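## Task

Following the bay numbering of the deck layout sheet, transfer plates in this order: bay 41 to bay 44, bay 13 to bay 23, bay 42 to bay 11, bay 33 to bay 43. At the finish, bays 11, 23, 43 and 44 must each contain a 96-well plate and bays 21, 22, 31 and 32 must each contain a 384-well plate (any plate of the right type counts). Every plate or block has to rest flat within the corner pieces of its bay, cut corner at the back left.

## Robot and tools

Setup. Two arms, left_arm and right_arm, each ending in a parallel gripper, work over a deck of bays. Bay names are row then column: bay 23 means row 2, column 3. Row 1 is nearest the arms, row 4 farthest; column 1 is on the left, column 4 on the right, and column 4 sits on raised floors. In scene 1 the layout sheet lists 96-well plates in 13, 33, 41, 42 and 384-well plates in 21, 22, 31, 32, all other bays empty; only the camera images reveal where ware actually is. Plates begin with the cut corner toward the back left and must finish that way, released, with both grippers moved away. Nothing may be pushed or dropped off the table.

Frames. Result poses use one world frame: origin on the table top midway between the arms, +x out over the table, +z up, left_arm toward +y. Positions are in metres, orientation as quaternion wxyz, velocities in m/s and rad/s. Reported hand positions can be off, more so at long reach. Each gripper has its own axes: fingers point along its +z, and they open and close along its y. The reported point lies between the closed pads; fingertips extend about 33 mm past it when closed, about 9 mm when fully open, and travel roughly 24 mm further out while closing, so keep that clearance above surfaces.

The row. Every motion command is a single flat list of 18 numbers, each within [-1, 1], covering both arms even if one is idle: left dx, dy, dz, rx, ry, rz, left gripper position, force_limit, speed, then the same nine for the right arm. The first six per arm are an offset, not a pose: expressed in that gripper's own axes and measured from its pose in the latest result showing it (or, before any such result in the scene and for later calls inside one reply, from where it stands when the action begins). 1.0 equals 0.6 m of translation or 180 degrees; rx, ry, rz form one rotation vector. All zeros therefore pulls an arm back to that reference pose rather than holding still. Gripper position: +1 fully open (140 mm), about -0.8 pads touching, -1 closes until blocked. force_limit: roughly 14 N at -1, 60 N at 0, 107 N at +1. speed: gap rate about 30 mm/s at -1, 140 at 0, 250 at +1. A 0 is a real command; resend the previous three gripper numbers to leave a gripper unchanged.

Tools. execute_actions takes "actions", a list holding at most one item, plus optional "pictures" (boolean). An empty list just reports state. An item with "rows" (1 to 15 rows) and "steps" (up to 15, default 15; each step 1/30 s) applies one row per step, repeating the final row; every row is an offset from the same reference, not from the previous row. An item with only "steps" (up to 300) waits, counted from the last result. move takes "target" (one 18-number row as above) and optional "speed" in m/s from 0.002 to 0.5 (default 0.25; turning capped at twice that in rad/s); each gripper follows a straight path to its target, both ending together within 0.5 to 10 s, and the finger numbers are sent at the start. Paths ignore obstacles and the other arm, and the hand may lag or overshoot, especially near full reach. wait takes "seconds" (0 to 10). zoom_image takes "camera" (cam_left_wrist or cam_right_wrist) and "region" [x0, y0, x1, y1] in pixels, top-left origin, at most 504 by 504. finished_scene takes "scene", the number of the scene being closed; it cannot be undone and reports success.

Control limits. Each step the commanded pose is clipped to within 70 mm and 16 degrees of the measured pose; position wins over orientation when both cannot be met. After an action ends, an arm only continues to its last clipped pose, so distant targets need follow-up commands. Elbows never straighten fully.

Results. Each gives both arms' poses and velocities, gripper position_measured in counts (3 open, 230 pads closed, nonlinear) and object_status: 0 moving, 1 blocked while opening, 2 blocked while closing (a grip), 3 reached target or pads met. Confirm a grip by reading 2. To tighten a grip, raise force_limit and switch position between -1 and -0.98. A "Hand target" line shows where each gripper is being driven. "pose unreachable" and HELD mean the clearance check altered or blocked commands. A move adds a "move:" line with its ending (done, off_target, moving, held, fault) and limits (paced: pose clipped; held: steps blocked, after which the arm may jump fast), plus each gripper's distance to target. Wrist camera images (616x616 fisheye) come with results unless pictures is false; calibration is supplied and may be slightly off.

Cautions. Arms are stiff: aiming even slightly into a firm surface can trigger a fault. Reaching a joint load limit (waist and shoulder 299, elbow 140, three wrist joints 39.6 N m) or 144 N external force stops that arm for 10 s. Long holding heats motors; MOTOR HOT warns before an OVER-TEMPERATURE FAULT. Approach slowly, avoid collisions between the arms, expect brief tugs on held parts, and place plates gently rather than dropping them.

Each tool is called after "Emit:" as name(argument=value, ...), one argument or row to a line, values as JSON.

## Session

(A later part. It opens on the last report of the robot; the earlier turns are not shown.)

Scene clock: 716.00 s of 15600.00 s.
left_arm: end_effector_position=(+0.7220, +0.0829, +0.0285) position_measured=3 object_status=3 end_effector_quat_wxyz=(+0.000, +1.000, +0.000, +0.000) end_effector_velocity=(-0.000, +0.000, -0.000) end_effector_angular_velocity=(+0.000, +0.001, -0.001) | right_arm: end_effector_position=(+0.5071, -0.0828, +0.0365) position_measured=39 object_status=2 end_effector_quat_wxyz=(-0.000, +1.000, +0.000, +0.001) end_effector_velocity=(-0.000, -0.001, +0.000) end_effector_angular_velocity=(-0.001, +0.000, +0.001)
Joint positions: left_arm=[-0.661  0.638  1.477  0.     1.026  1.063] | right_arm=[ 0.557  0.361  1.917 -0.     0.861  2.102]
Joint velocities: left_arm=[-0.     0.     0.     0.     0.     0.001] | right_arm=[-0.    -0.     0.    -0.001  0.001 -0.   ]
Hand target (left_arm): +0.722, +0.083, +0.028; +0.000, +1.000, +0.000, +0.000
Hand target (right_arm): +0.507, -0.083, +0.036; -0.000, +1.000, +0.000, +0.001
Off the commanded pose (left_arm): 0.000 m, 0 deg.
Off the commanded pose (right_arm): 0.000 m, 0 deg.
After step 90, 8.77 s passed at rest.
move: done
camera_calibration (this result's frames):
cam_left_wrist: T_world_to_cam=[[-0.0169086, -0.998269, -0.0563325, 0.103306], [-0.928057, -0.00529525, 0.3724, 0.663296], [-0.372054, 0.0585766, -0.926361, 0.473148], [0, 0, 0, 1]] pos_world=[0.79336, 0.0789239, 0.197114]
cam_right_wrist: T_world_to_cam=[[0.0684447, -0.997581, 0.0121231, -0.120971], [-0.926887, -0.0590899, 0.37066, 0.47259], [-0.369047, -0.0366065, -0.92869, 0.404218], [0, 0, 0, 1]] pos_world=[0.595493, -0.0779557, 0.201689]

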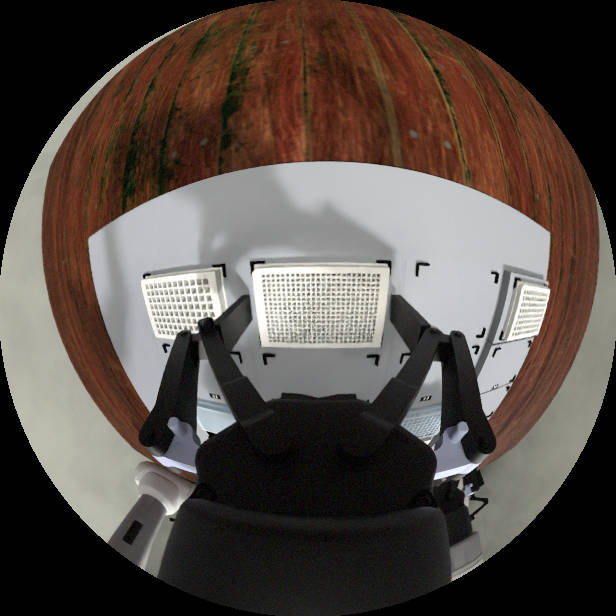

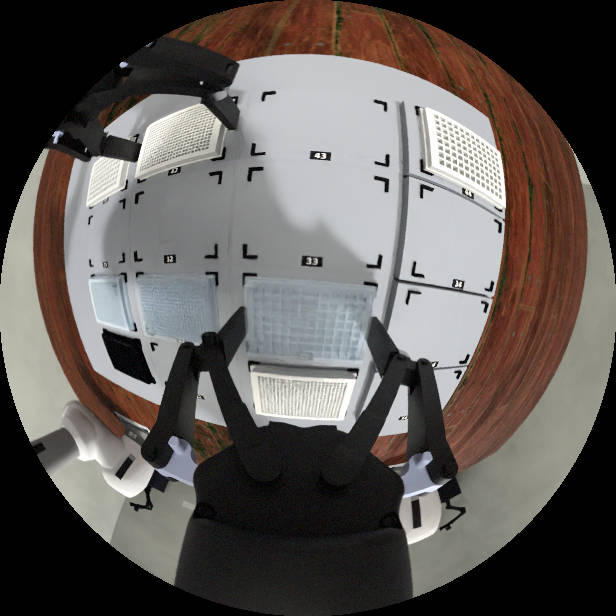

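Emit:
zoom_image(
  camera="cam_left_wrist",
  region=[242, 250, 302, 290],
)

Emit:
zoom_image(
  camera="cam_left_wrist",
  region=[370, 250, 430, 290],
)

Region (242, 250, 302, 290) of cam_left_wrist's 616x616 image, scaled by 8.400, with more detail than that image has.

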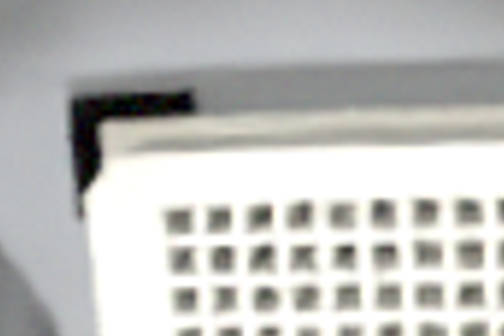

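Region (370, 250, 430, 290) of cam_left_wrist's 616x616 image, scaled by 8.400, with more detail than that image has.

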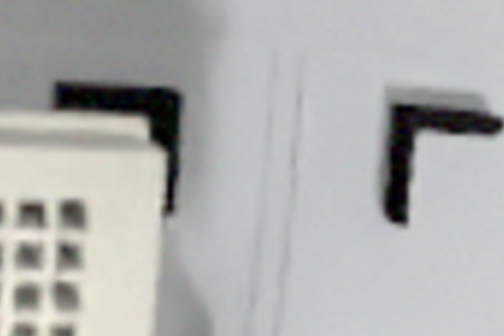

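Emit:
move(
  target=[0,0,0,0,0,0,-1,0,-0.6, -0.0014,-0.0004,0.0008,0,0,0,-1,0,-0.6],
  speed=0.01,
)

Emit:
move(
  target=[0,0,0,0,0,0,-1,0,-0.6, 0,0,0.0055,0,0,0,-1,0,-0.6],
  speed=0.008,
)

Emit:
zoom_image(
  camera="cam_right_wrist",
  region=[220, 255, 400, 375],
)

Scene clock: 757.00 s of 15600.00 s.
left_arm: end_effector_position=(+0.7220, +0.0829, +0.0285) position_measured=38 object_status=2 end_effector_quat_wxyz=(+0.000, +1.000, +0.000, +0.000) end_effector_velocity=(-0.000, +0.000, -0.000) end_effector_angular_velocity=(+0.001, +0.001, +0.001) | right_arm: end_effector_position=(+0.5062, -0.0825, +0.0360) position_measured=39 object_status=2 end_effector_quat_wxyz=(-0.000, +1.000, +0.000, +0.001) end_effector_velocity=(-0.001, -0.000, -0.001) end_effector_angular_velocity=(-0.000, +0.001, -0.001)
Joint positions: left_arm=[-0.661  0.638  1.477  0.     1.026  1.063] | right_arm=[ 0.558  0.361  1.919 -0.     0.86   2.103]
Joint velocities: left_arm=[ 0.     0.001 -0.    -0.     0.001 -0.001] | right_arm=[-0.     0.     0.002  0.001 -0.001  0.   ]
Hand target (left_arm): +0.722, +0.083, +0.028; +0.000, +1.000, +0.000, +0.000
Hand target (right_arm): +0.506, -0.083, +0.036; -0.000, +1.000, +0.000, +0.001
Off the commanded pose (left_arm): 0.000 m, 0 deg.
Off the commanded pose (right_arm): 0.000 m, 0 deg.
After step 90, 37.30 s passed at rest.
move: done
camera_calibration (this result's frames):
cam_left_wrist: T_world_to_cam=[[-0.0169044, -0.998271, -0.0563028, 0.103303], [-0.928078, -0.00528485, 0.372349, 0.663295], [-0.372002, 0.0585477, -0.926384, 0.473162], [0, 0, 0, 1]] pos_world=[0.793353, 0.0789277, 0.197169]
cam_right_wrist: T_world_to_cam=[[0.0684251, -0.997583, 0.0121062, -0.120651], [-0.926876, -0.0590767, 0.37069, 0.471999], [-0.369079, -0.0365855, -0.928678, 0.403472], [0, 0, 0, 1]] pos_world=[0.594654, -0.0777135, 0.201191]

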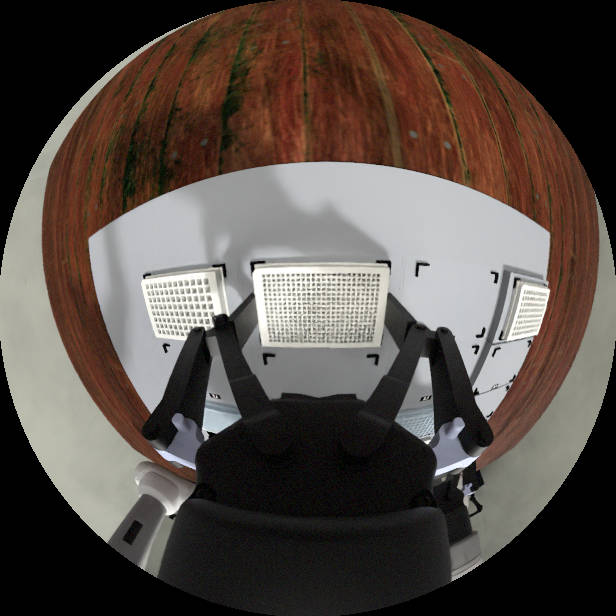

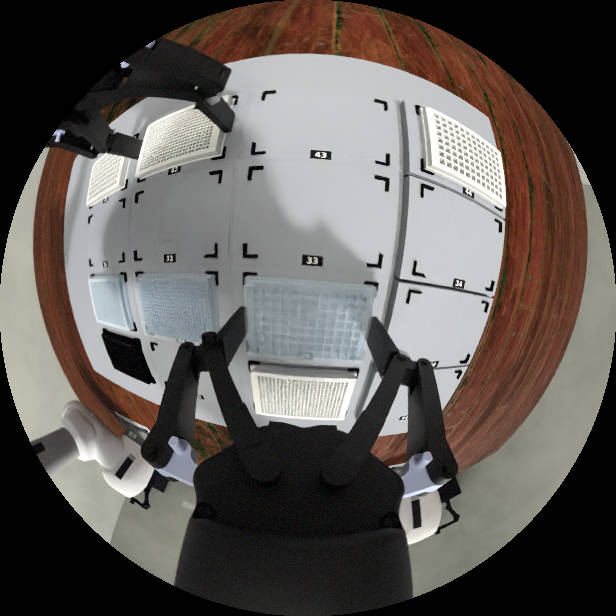

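Scene clock: 757.70 s of 15600.00 s.
left_arm: end_effector_position=(+0.7220, +0.0829, +0.0285) position_measured=38 object_status=2 end_effector_quat_wxyz=(+0.000, +1.000, +0.000, +0.000) end_effector_velocity=(-0.000, -0.000, +0.000) end_effector_angular_velocity=(-0.000, +0.000, +0.001) | right_arm: end_effector_position=(+0.5063, -0.0825, +0.0327) position_measured=39 object_status=2 end_effector_quat_wxyz=(-0.000, +1.000, +0.000, +0.001) end_effector_velocity=(-0.000, -0.000, -0.001) end_effector_angular_velocity=(-0.000, +0.001, -0.000)
Joint positions: left_arm=[-0.661  0.638  1.477  0.     1.026  1.063] | right_arm=[ 0.558  0.365  1.921 -0.     0.854  2.103]
Joint velocities: left_arm=[-0.    -0.     0.    -0.     0.    -0.002] | right_arm=[-0.     0.002  0.001  0.    -0.001 -0.   ]
Hand target (left_arm): +0.722, +0.083, +0.029; +0.000, +1.000, +0.000, +0.000
Hand target (right_arm): +0.506, -0.083, +0.033; -0.000, +1.000, +0.000, +0.001
Off the commanded pose (left_arm): 0.000 m, 0 deg.
Off the commanded pose (right_arm): 0.000 m, 0 deg.
move: done
camera_calibration (this result's frames):
cam_left_wrist: T_world_to_cam=[[-0.0169041, -0.998271, -0.0563026, 0.103303], [-0.928078, -0.00528503, 0.372349, 0.663295], [-0.372002, 0.0585474, -0.926384, 0.473162], [0, 0, 0, 1]] pos_world=[0.793353, 0.0789277, 0.197169]
cam_right_wrist: T_world_to_cam=[[0.0684274, -0.997583, 0.0120921, -0.120601], [-0.926885, -0.059085, 0.370667, 0.473238], [-0.369056, -0.0365717, -0.928687, 0.400414], [0, 0, 0, 1]] pos_world=[0.594665, -0.0777039, 0.197904]

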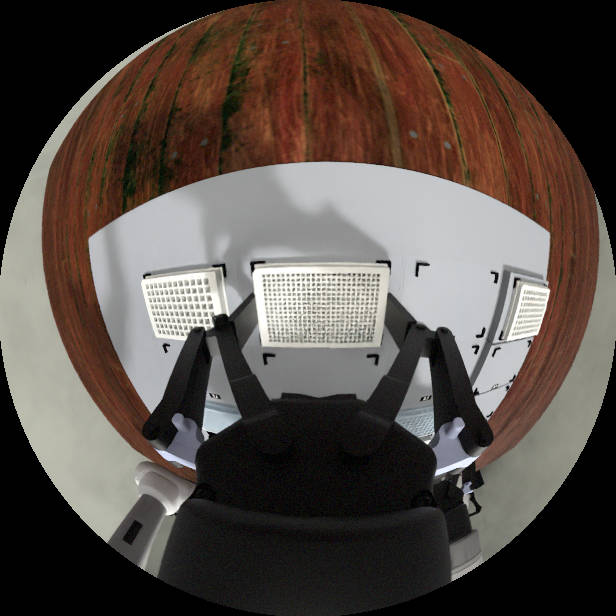

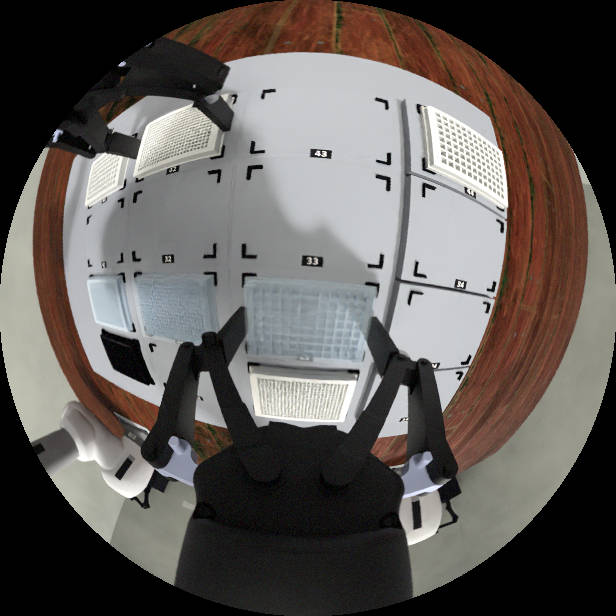

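Region (220, 255, 400, 375) of cam_right_wrist's 616x616 image, scaled by 2.800, with more detail than that image has.

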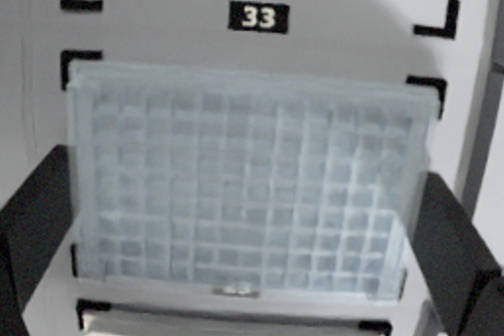

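Emit:
zoom_image(
  camera="cam_right_wrist",
  region=[235, 262, 295, 302],
)

Emit:
zoom_image(
  camera="cam_right_wrist",
  region=[330, 270, 390, 310],
)

Region (235, 262, 295, 302) of cam_right_wrist's 616x616 image, scaled by 8.400, with more detail than that image has.

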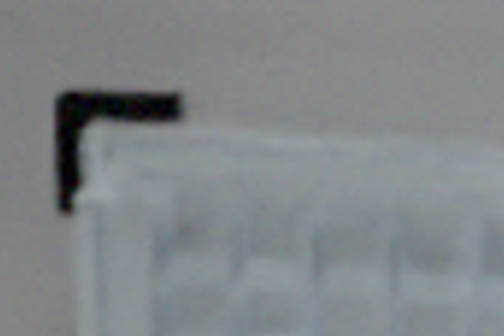

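Region (330, 270, 390, 310) of cam_right_wrist's 616x616 image, scaled by 8.400, with more detail than that image has.

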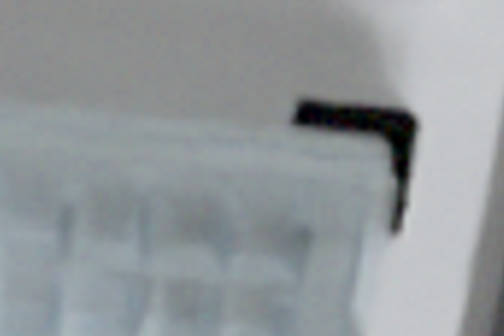

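Emit:
move(
  target=[0,0,-0.01,0,0,0,-1,0,-0.6, 0,0,0.0012,0,0,0,-1,0,-0.6],
  speed=0.015,
)

Emit:
move(
  target=[0,0,-0.05,0,0,0,-1,0,-0.6, 0,0,0,0,0,0,1,0,-0.6],
  speed=0.07,
)

Emit:
zoom_image(
  camera="cam_right_wrist",
  region=[220, 255, 400, 375],
)

Scene clock: 770.90 s of 15600.00 s.
left_arm: end_effector_position=(+0.7220, +0.0829, +0.0345) position_measured=39 object_status=2 end_effector_quat_wxyz=(+0.000, +1.000, +0.000, +0.000) end_effector_velocity=(-0.000, +0.000, +0.000) end_effector_angular_velocity=(+0.001, +0.002, -0.001) | right_arm: end_effector_position=(+0.5063, -0.0825, +0.0320) position_measured=39 object_status=2 end_effector_quat_wxyz=(-0.000, +1.000, +0.000, +0.001) end_effector_velocity=(-0.001, -0.000, -0.001) end_effector_angular_velocity=(-0.001, +0.003, -0.001)
Joint positions: left_arm=[-0.661  0.633  1.473  0.     1.034  1.063] | right_arm=[ 0.558  0.366  1.921 -0.     0.853  2.103]
Joint velocities: left_arm=[-0.    -0.    -0.     0.     0.002  0.001] | right_arm=[-0.     0.001  0.     0.001  0.001 -0.   ]
Hand target (left_arm): +0.722, +0.083, +0.035; +0.000, +1.000, +0.000, +0.000
Hand target (right_arm): +0.506, -0.083, +0.032; -0.000, +1.000, +0.000, +0.001
Off the commanded pose (left_arm): 0.000 m, 0 deg.
Off the commanded pose (right_arm): 0.000 m, 0 deg.
After step 90, 9.50 s passed at rest.
move: done
camera_calibration (this result's frames):
cam_left_wrist: T_world_to_cam=[[-0.0169067, -0.99827, -0.0563086, 0.103643], [-0.928074, -0.00528549, 0.372359, 0.661059], [-0.372012, 0.0585539, -0.926379, 0.478708], [0, 0, 0, 1]] pos_world=[0.793349, 0.0789273, 0.20315]
cam_right_wrist: T_world_to_cam=[[0.0684276, -0.997583, 0.0120773, -0.120586], [-0.926895, -0.0590917, 0.37064, 0.473512], [-0.36903, -0.0365564, -0.928698, 0.39976], [0, 0, 0, 1]] pos_world=[0.594671, -0.0777005, 0.197211]

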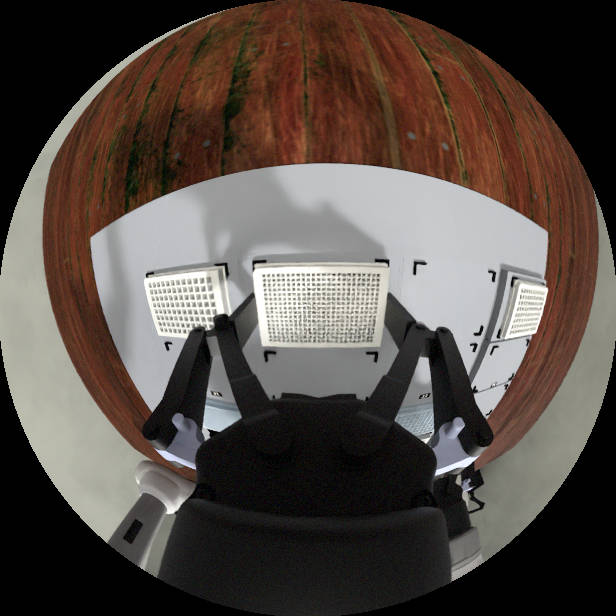

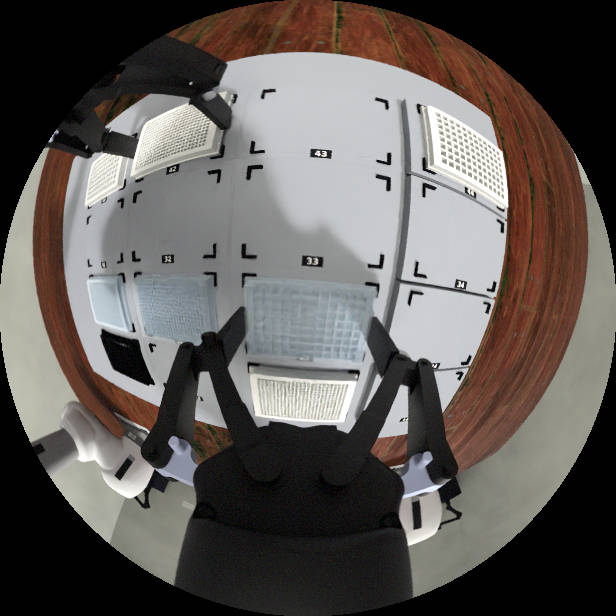

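Scene clock: 771.67 s of 15600.00 s.
left_arm: end_effector_position=(+0.7220, +0.0829, +0.0645) position_measured=39 object_status=2 end_effector_quat_wxyz=(+0.000, +1.000, +0.000, +0.000) end_effector_velocity=(+0.000, +0.000, +0.001) end_effector_angular_velocity=(-0.000, -0.000, +0.000) | right_arm: end_effector_position=(+0.5063, -0.0825, +0.0320) position_measured=3 object_status=3 end_effector_quat_wxyz=(-0.000, +1.000, +0.000, +0.001) end_effector_velocity=(-0.000, -0.000, -0.001) end_effector_angular_velocity=(-0.001, -0.000, +0.000)
Joint positions: left_arm=[-0.661  0.609  1.453  0.     1.078  1.063] | right_arm=[ 0.558  0.366  1.921 -0.     0.853  2.103]
Joint velocities: left_arm=[ 0.    -0.001 -0.    -0.     0.001  0.   ] | right_arm=[ 0.     0.     0.001 -0.001 -0.001  0.001]
Hand target (left_arm): +0.722, +0.083, +0.064; +0.000, +1.000, +0.000, +0.000
Hand target (right_arm): +0.506, -0.083, +0.032; -0.000, +1.000, +0.000, +0.001
Off the commanded pose (left_arm): 0.000 m, 0 deg.
Off the commanded pose (right_arm): 0.000 m, 0 deg.
move: done
camera_calibration (this result's frames):
cam_left_wrist: T_world_to_cam=[[-0.0169064, -0.998269, -0.0563246, 0.105336], [-0.928063, -0.00529334, 0.372384, 0.649888], [-0.372038, 0.0585685, -0.926368, 0.50647], [0, 0, 0, 1]] pos_world=[0.793345, 0.0789304, 0.233102]
cam_right_wrist: T_world_to_cam=[[0.0684238, -0.997583, 0.0120736, -0.120583], [-0.926894, -0.0590894, 0.370642, 0.473512], [-0.369033, -0.0365517, -0.928697, 0.399761], [0, 0, 0, 1]] pos_world=[0.594671, -0.0777001, 0.197209]

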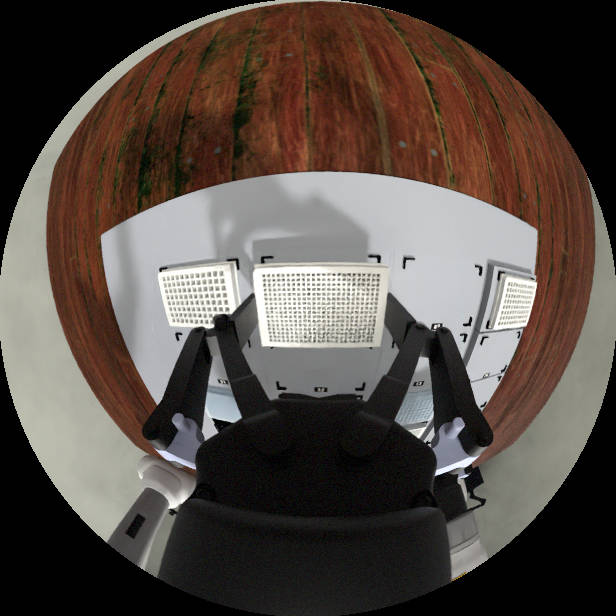

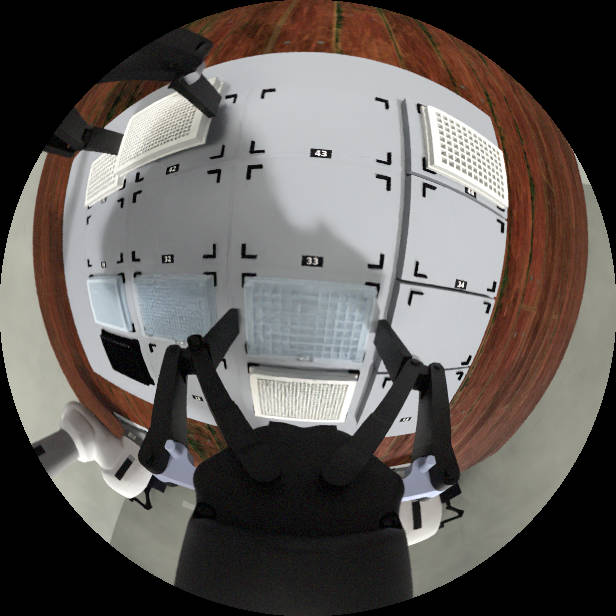

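Region (220, 255, 400, 375) of cam_right_wrist's 616x616 image, scaled by 2.800, with more detail than that image has.

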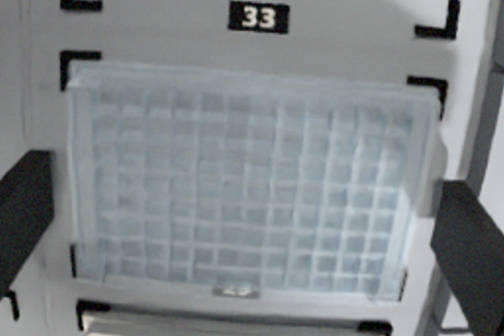

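Emit:
move(
  target=[-0.1795,-0.2735,0,0,0,0,-1,0,-0.6, -0.1772,0.0005,-0.0167,0,0,0,1,0,-0.6],
  speed=0.25,
)

Emit:
move(
  target=[0,0,0.0433,0,0,0,-1,0,-0.6, 0,0,0,0,0,0,1,0,-0.6],
  speed=0.07,
)

Emit:
zoom_image(
  camera="cam_left_wrist",
  region=[230, 240, 410, 360],
)

Emit:
zoom_image(
  camera="cam_right_wrist",
  region=[220, 255, 400, 375],
)

Scene clock: 788.53 s of 15600.00 s.
left_arm: end_effector_position=(+0.6142, +0.2470, +0.0643) position_measured=39 object_status=2 end_effector_quat_wxyz=(+0.000, +1.000, +0.000, +0.000) end_effector_velocity=(-0.001, +0.000, +0.000) end_effector_angular_velocity=(+0.000, +0.001, -0.000) | right_arm: end_effector_position=(+0.3999, -0.0829, +0.0418) position_measured=3 object_status=3 end_effector_quat_wxyz=(-0.000, +1.000, +0.000, +0.001) end_effector_velocity=(-0.001, -0.000, -0.000) end_effector_angular_velocity=(-0.000, +0.000, +0.000)
Joint positions: left_arm=[-0.527  0.386  1.817  0.     0.938  1.197] | right_arm=[ 0.655  0.241  2.078 -0.     0.821  2.2  ]
Joint velocities: left_arm=[ 0.    -0.001  0.001 -0.     0.001  0.   ] | right_arm=[ 0.    -0.001  0.001  0.     0.    -0.   ]
Hand target (left_arm): +0.614, +0.247, +0.064; +0.000, +1.000, +0.000, +0.000
Hand target (right_arm): +0.400, -0.083, +0.042; -0.000, +1.000, +0.000, +0.001
Off the commanded pose (left_arm): 0.000 m, 0 deg.
Off the commanded pose (right_arm): 0.000 m, 0 deg.
After step 90, 12.67 s passed at rest.
move: done
camera_calibration (this result's frames):
cam_left_wrist: T_world_to_cam=[[-0.0169715, -0.998263, -0.0564189, 0.267359], [-0.928075, -0.00526625, 0.372356, 0.550808], [-0.372006, 0.0586804, -0.926374, 0.456608], [0, 0, 0, 1]] pos_world=[0.685589, 0.243001, 0.232977]
cam_right_wrist: T_world_to_cam=[[0.0682128, -0.997601, 0.0117586, -0.113701], [-0.926845, -0.0590043, 0.370779, 0.371243], [-0.369196, -0.0361903, -0.928647, 0.369724], [0, 0, 0, 1]] pos_world=[0.488341, -0.0781433, 0.207031]

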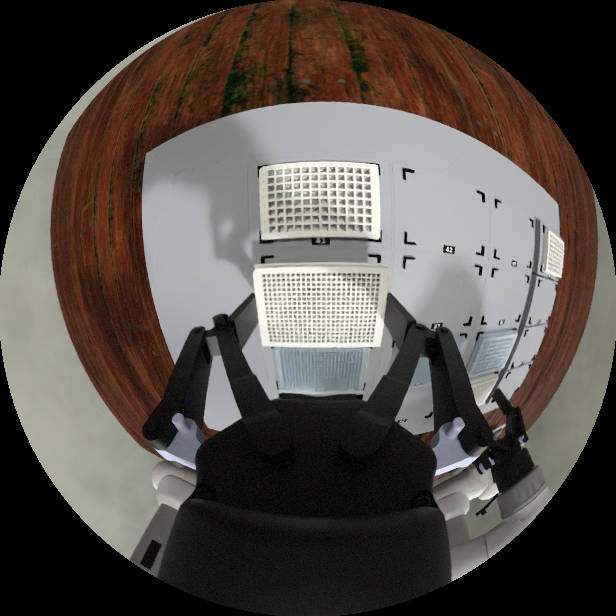

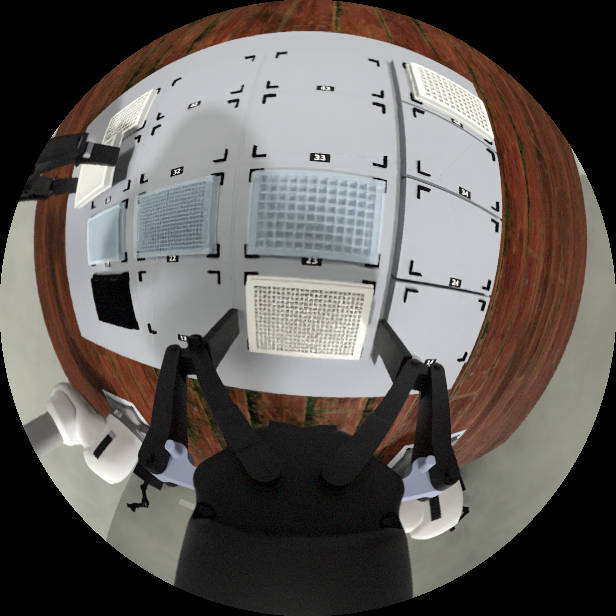

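Scene clock: 789.27 s of 15600.00 s.
left_arm: end_effector_position=(+0.6143, +0.2470, +0.0384) position_measured=39 object_status=2 end_effector_quat_wxyz=(+0.000, +1.000, +0.000, +0.000) end_effector_velocity=(-0.001, -0.000, -0.000) end_effector_angular_velocity=(+0.001, +0.001, -0.001) | right_arm: end_effector_position=(+0.3999, -0.0829, +0.0418) position_measured=3 object_status=3 end_effector_quat_wxyz=(-0.000, +1.000, +0.000, +0.001) end_effector_velocity=(-0.001, -0.001, -0.001) end_effector_angular_velocity=(-0.001, +0.002, -0.001)
Joint positions: left_arm=[-0.527  0.412  1.835  0.     0.894  1.197] | right_arm=[ 0.655  0.241  2.078 -0.     0.821  2.2  ]
Joint velocities: left_arm=[-0.     0.     0.     0.     0.001  0.   ] | right_arm=[-0.     0.002  0.001 -0.    -0.001  0.001]
Hand target (left_arm): +0.614, +0.247, +0.038; +0.000, +1.000, +0.000, +0.000
Hand target (right_arm): +0.400, -0.083, +0.042; -0.000, +1.000, +0.000, +0.001
Off the commanded pose (left_arm): 0.000 m, 0 deg.
Off the commanded pose (right_arm): 0.000 m, 0 deg.
move: done
camera_calibration (this result's frames):
cam_left_wrist: T_world_to_cam=[[-0.0169553, -0.998265, -0.0563958, 0.265887], [-0.928086, -0.00527085, 0.372328, 0.560482], [-0.371979, 0.0586531, -0.926386, 0.432585], [0, 0, 0, 1]] pos_world=[0.685596, 0.243008, 0.207052]
cam_right_wrist: T_world_to_cam=[[0.0682658, -0.997597, 0.0118016, -0.113737], [-0.926854, -0.0590388, 0.370751, 0.371248], [-0.369163, -0.0362479, -0.928657, 0.36971], [0, 0, 0, 1]] pos_world=[0.48834, -0.0781443, 0.207036]

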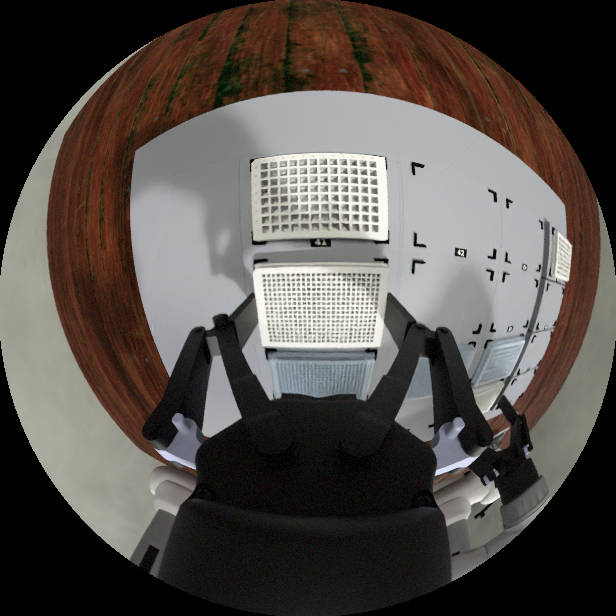

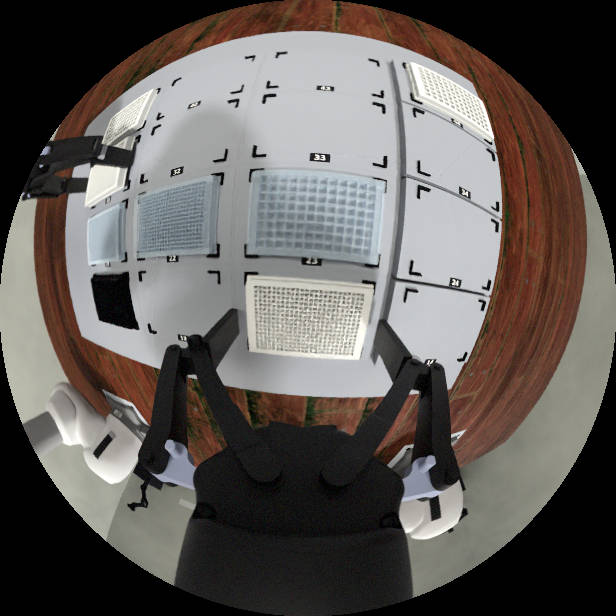

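Region (230, 240, 410, 360) of cam_left_wrist's 616x616 image, scaled by 2.800, with more detail than that image has.

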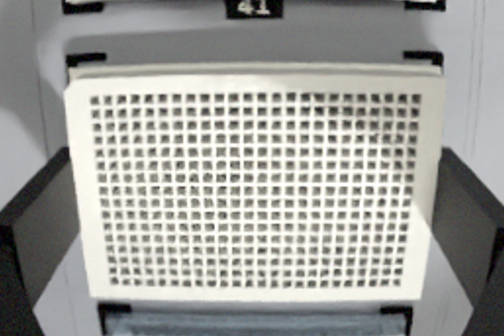

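Region (220, 255, 400, 375) of cam_right_wrist's 616x616 image, scaled by 2.800, with more detail than that image has.

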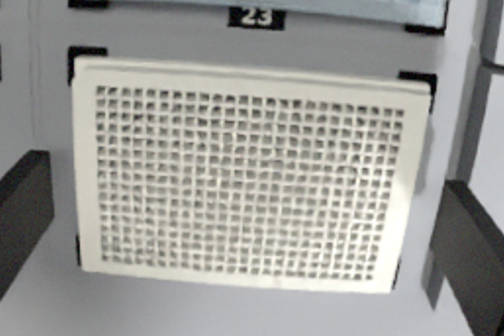

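Emit:
move(
  target=[0,0,0.0082,0,0,0,-1,0,-0.6, 0.0005,0,0.0172,0,0,0,1,0,-0.6],
  speed=0.03,
)

Emit:
zoom_image(
  camera="cam_left_wrist",
  region=[242, 250, 302, 290],
)

Emit:
zoom_image(
  camera="cam_left_wrist",
  region=[345, 250, 405, 290],
)

Emit:
zoom_image(
  camera="cam_right_wrist",
  region=[220, 255, 400, 375],
)

Scene clock: 807.17 s of 15600.00 s.
left_arm: end_effector_position=(+0.6143, +0.2470, +0.0335) position_measured=39 object_status=2 end_effector_quat_wxyz=(+0.000, +1.000, +0.000, +0.000) end_effector_velocity=(-0.000, -0.000, -0.000) end_effector_angular_velocity=(-0.000, +0.000, +0.000) | right_arm: end_effector_position=(+0.4002, -0.0828, +0.0315) position_measured=3 object_status=3 end_effector_quat_wxyz=(-0.000, +1.000, +0.000, +0.001) end_effector_velocity=(+0.000, +0.000, +0.000) end_effector_angular_velocity=(+0.001, -0.001, -0.000)
Joint positions: left_arm=[-0.527  0.417  1.838  0.     0.886  1.197] | right_arm=[ 0.655  0.254  2.085 -0.     0.801  2.2  ]
Joint velocities: left_arm=[-0.  0.  0. -0. -0.  0.] | right_arm=[ 0.    -0.     0.     0.    -0.002  0.001]
Hand target (left_arm): +0.614, +0.247, +0.033; +0.000, +1.000, +0.000, +0.000
Hand target (right_arm): +0.400, -0.083, +0.032; -0.000, +1.000, +0.000, +0.001
Off the commanded pose (left_arm): 0.000 m, 0 deg.
Off the commanded pose (right_arm): 0.000 m, 0 deg.
After step 90, 14.20 s passed at rest.
move: done
camera_calibration (this result's frames):
cam_left_wrist: T_world_to_cam=[[-0.0169683, -0.998264, -0.0563926, 0.265609], [-0.928089, -0.00525719, 0.37232, 0.562308], [-0.371971, 0.058655, -0.926389, 0.428034], [0, 0, 0, 1]] pos_world=[0.685595, 0.242997, 0.202146]
cam_right_wrist: T_world_to_cam=[[0.0682192, -0.997601, 0.011741, -0.113577], [-0.926847, -0.0590172, 0.370771, 0.375356], [-0.369188, -0.0361758, -0.92865, 0.360271], [0, 0, 0, 1]] pos_world=[0.488654, -0.0781187, 0.196729]

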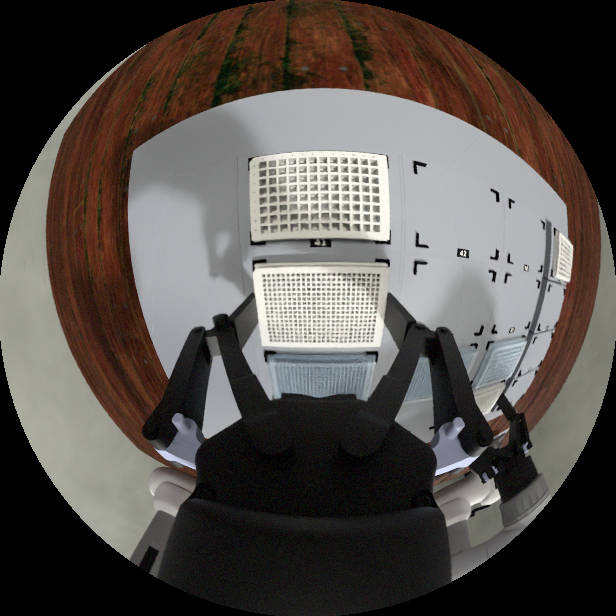

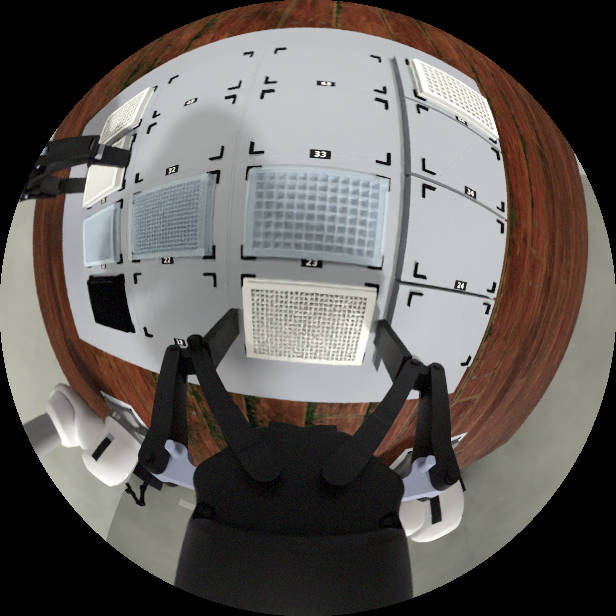

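Region (242, 250, 302, 290) of cam_left_wrist's 616x616 image, scaled by 8.400, with more detail than that image has.

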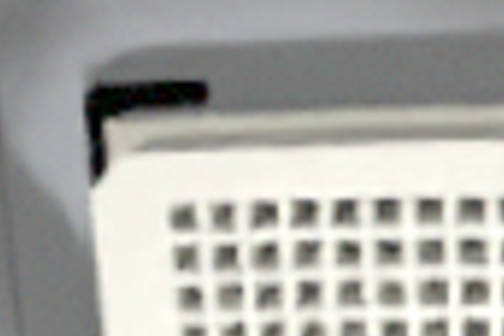

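Region (345, 250, 405, 290) of cam_left_wrist's 616x616 image, scaled by 8.400, with more detail than that image has.

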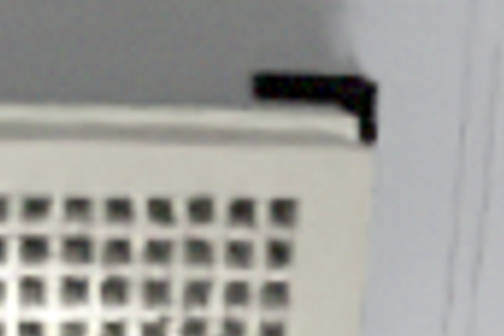

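Region (220, 255, 400, 375) of cam_right_wrist's 616x616 image, scaled by 2.800, with more detail than that image has.

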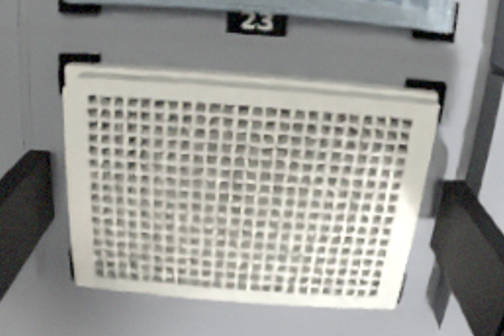

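Emit:
move(
  target=[0,0,0.0072,0,0,0,-1,0,-0.6, 0,-0.0005,0,0,0,0,-1,0,-0.6],
  speed=0.008,
)

Emit:
zoom_image(
  camera="cam_left_wrist",
  region=[230, 240, 410, 360],
)

Emit:
zoom_image(
  camera="cam_right_wrist",
  region=[220, 255, 400, 375],
)

Scene clock: 817.70 s of 15600.00 s.
left_arm: end_effector_position=(+0.6143, +0.2470, +0.0292) position_measured=39 object_status=2 end_effector_quat_wxyz=(+0.000, +1.000, +0.000, +0.000) end_effector_velocity=(+0.000, +0.000, +0.000) end_effector_angular_velocity=(-0.000, -0.001, -0.000) | right_arm: end_effector_position=(+0.4003, -0.0825, +0.0316) position_measured=38 object_status=2 end_effector_quat_wxyz=(-0.001, +1.000, +0.000, +0.001) end_effector_velocity=(+0.000, -0.000, -0.001) end_effector_angular_velocity=(-0.001, +0.001, -0.000)
Joint positions: left_arm=[-0.527  0.422  1.84   0.     0.879  1.197] | right_arm=[ 0.655  0.254  2.085 -0.     0.801  2.2  ]
Joint velocities: left_arm=[ 0.    -0.     0.     0.    -0.001  0.   ] | right_arm=[-0.     0.001 -0.    -0.    -0.     0.   ]
Hand target (left_arm): +0.614, +0.247, +0.029; +0.000, +1.000, +0.000, +0.000
Hand target (right_arm): +0.400, -0.083, +0.032; -0.000, +1.000, +0.000, +0.001
Off the commanded pose (left_arm): 0.000 m, 0 deg.
Off the commanded pose (right_arm): 0.000 m, 0 deg.
After step 90, 6.77 s passed at rest.
move: done
camera_calibration (this result's frames):
cam_left_wrist: T_world_to_cam=[[-0.0169528, -0.998265, -0.0563807, 0.26536], [-0.928101, -0.00526529, 0.372291, 0.563936], [-0.371943, 0.0586384, -0.926402, 0.42404], [0, 0, 0, 1]] pos_world=[0.685607, 0.243004, 0.197844]
cam_right_wrist: T_world_to_cam=[[0.0682625, -0.997599, 0.0116518, -0.113278], [-0.926931, -0.0590989, 0.370548, 0.375442], [-0.36897, -0.0360949, -0.92874, 0.360291], [0, 0, 0, 1]] pos_world=[0.488678, -0.0778133, 0.196818]

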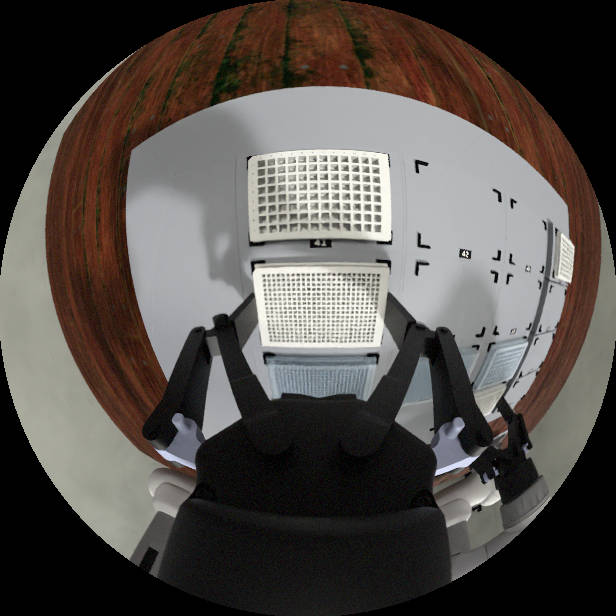

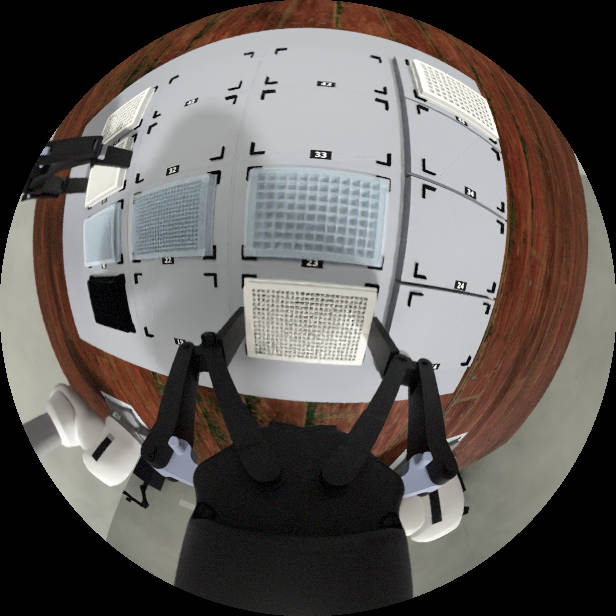

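Region (230, 240, 410, 360) of cam_left_wrist's 616x616 image, scaled by 2.800, with more detail than that image has.

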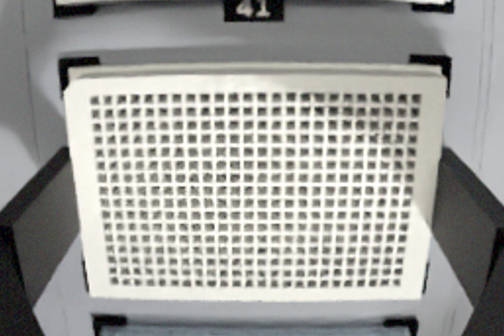

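Region (220, 255, 400, 375) of cam_right_wrist's 616x616 image, scaled by 2.800, with more detail than that image has.

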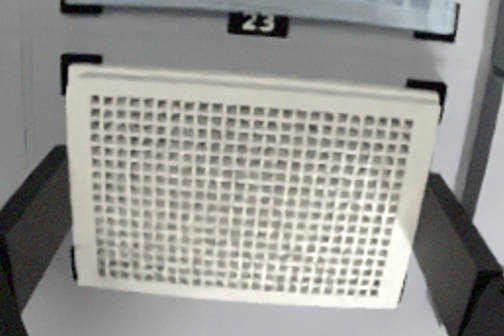

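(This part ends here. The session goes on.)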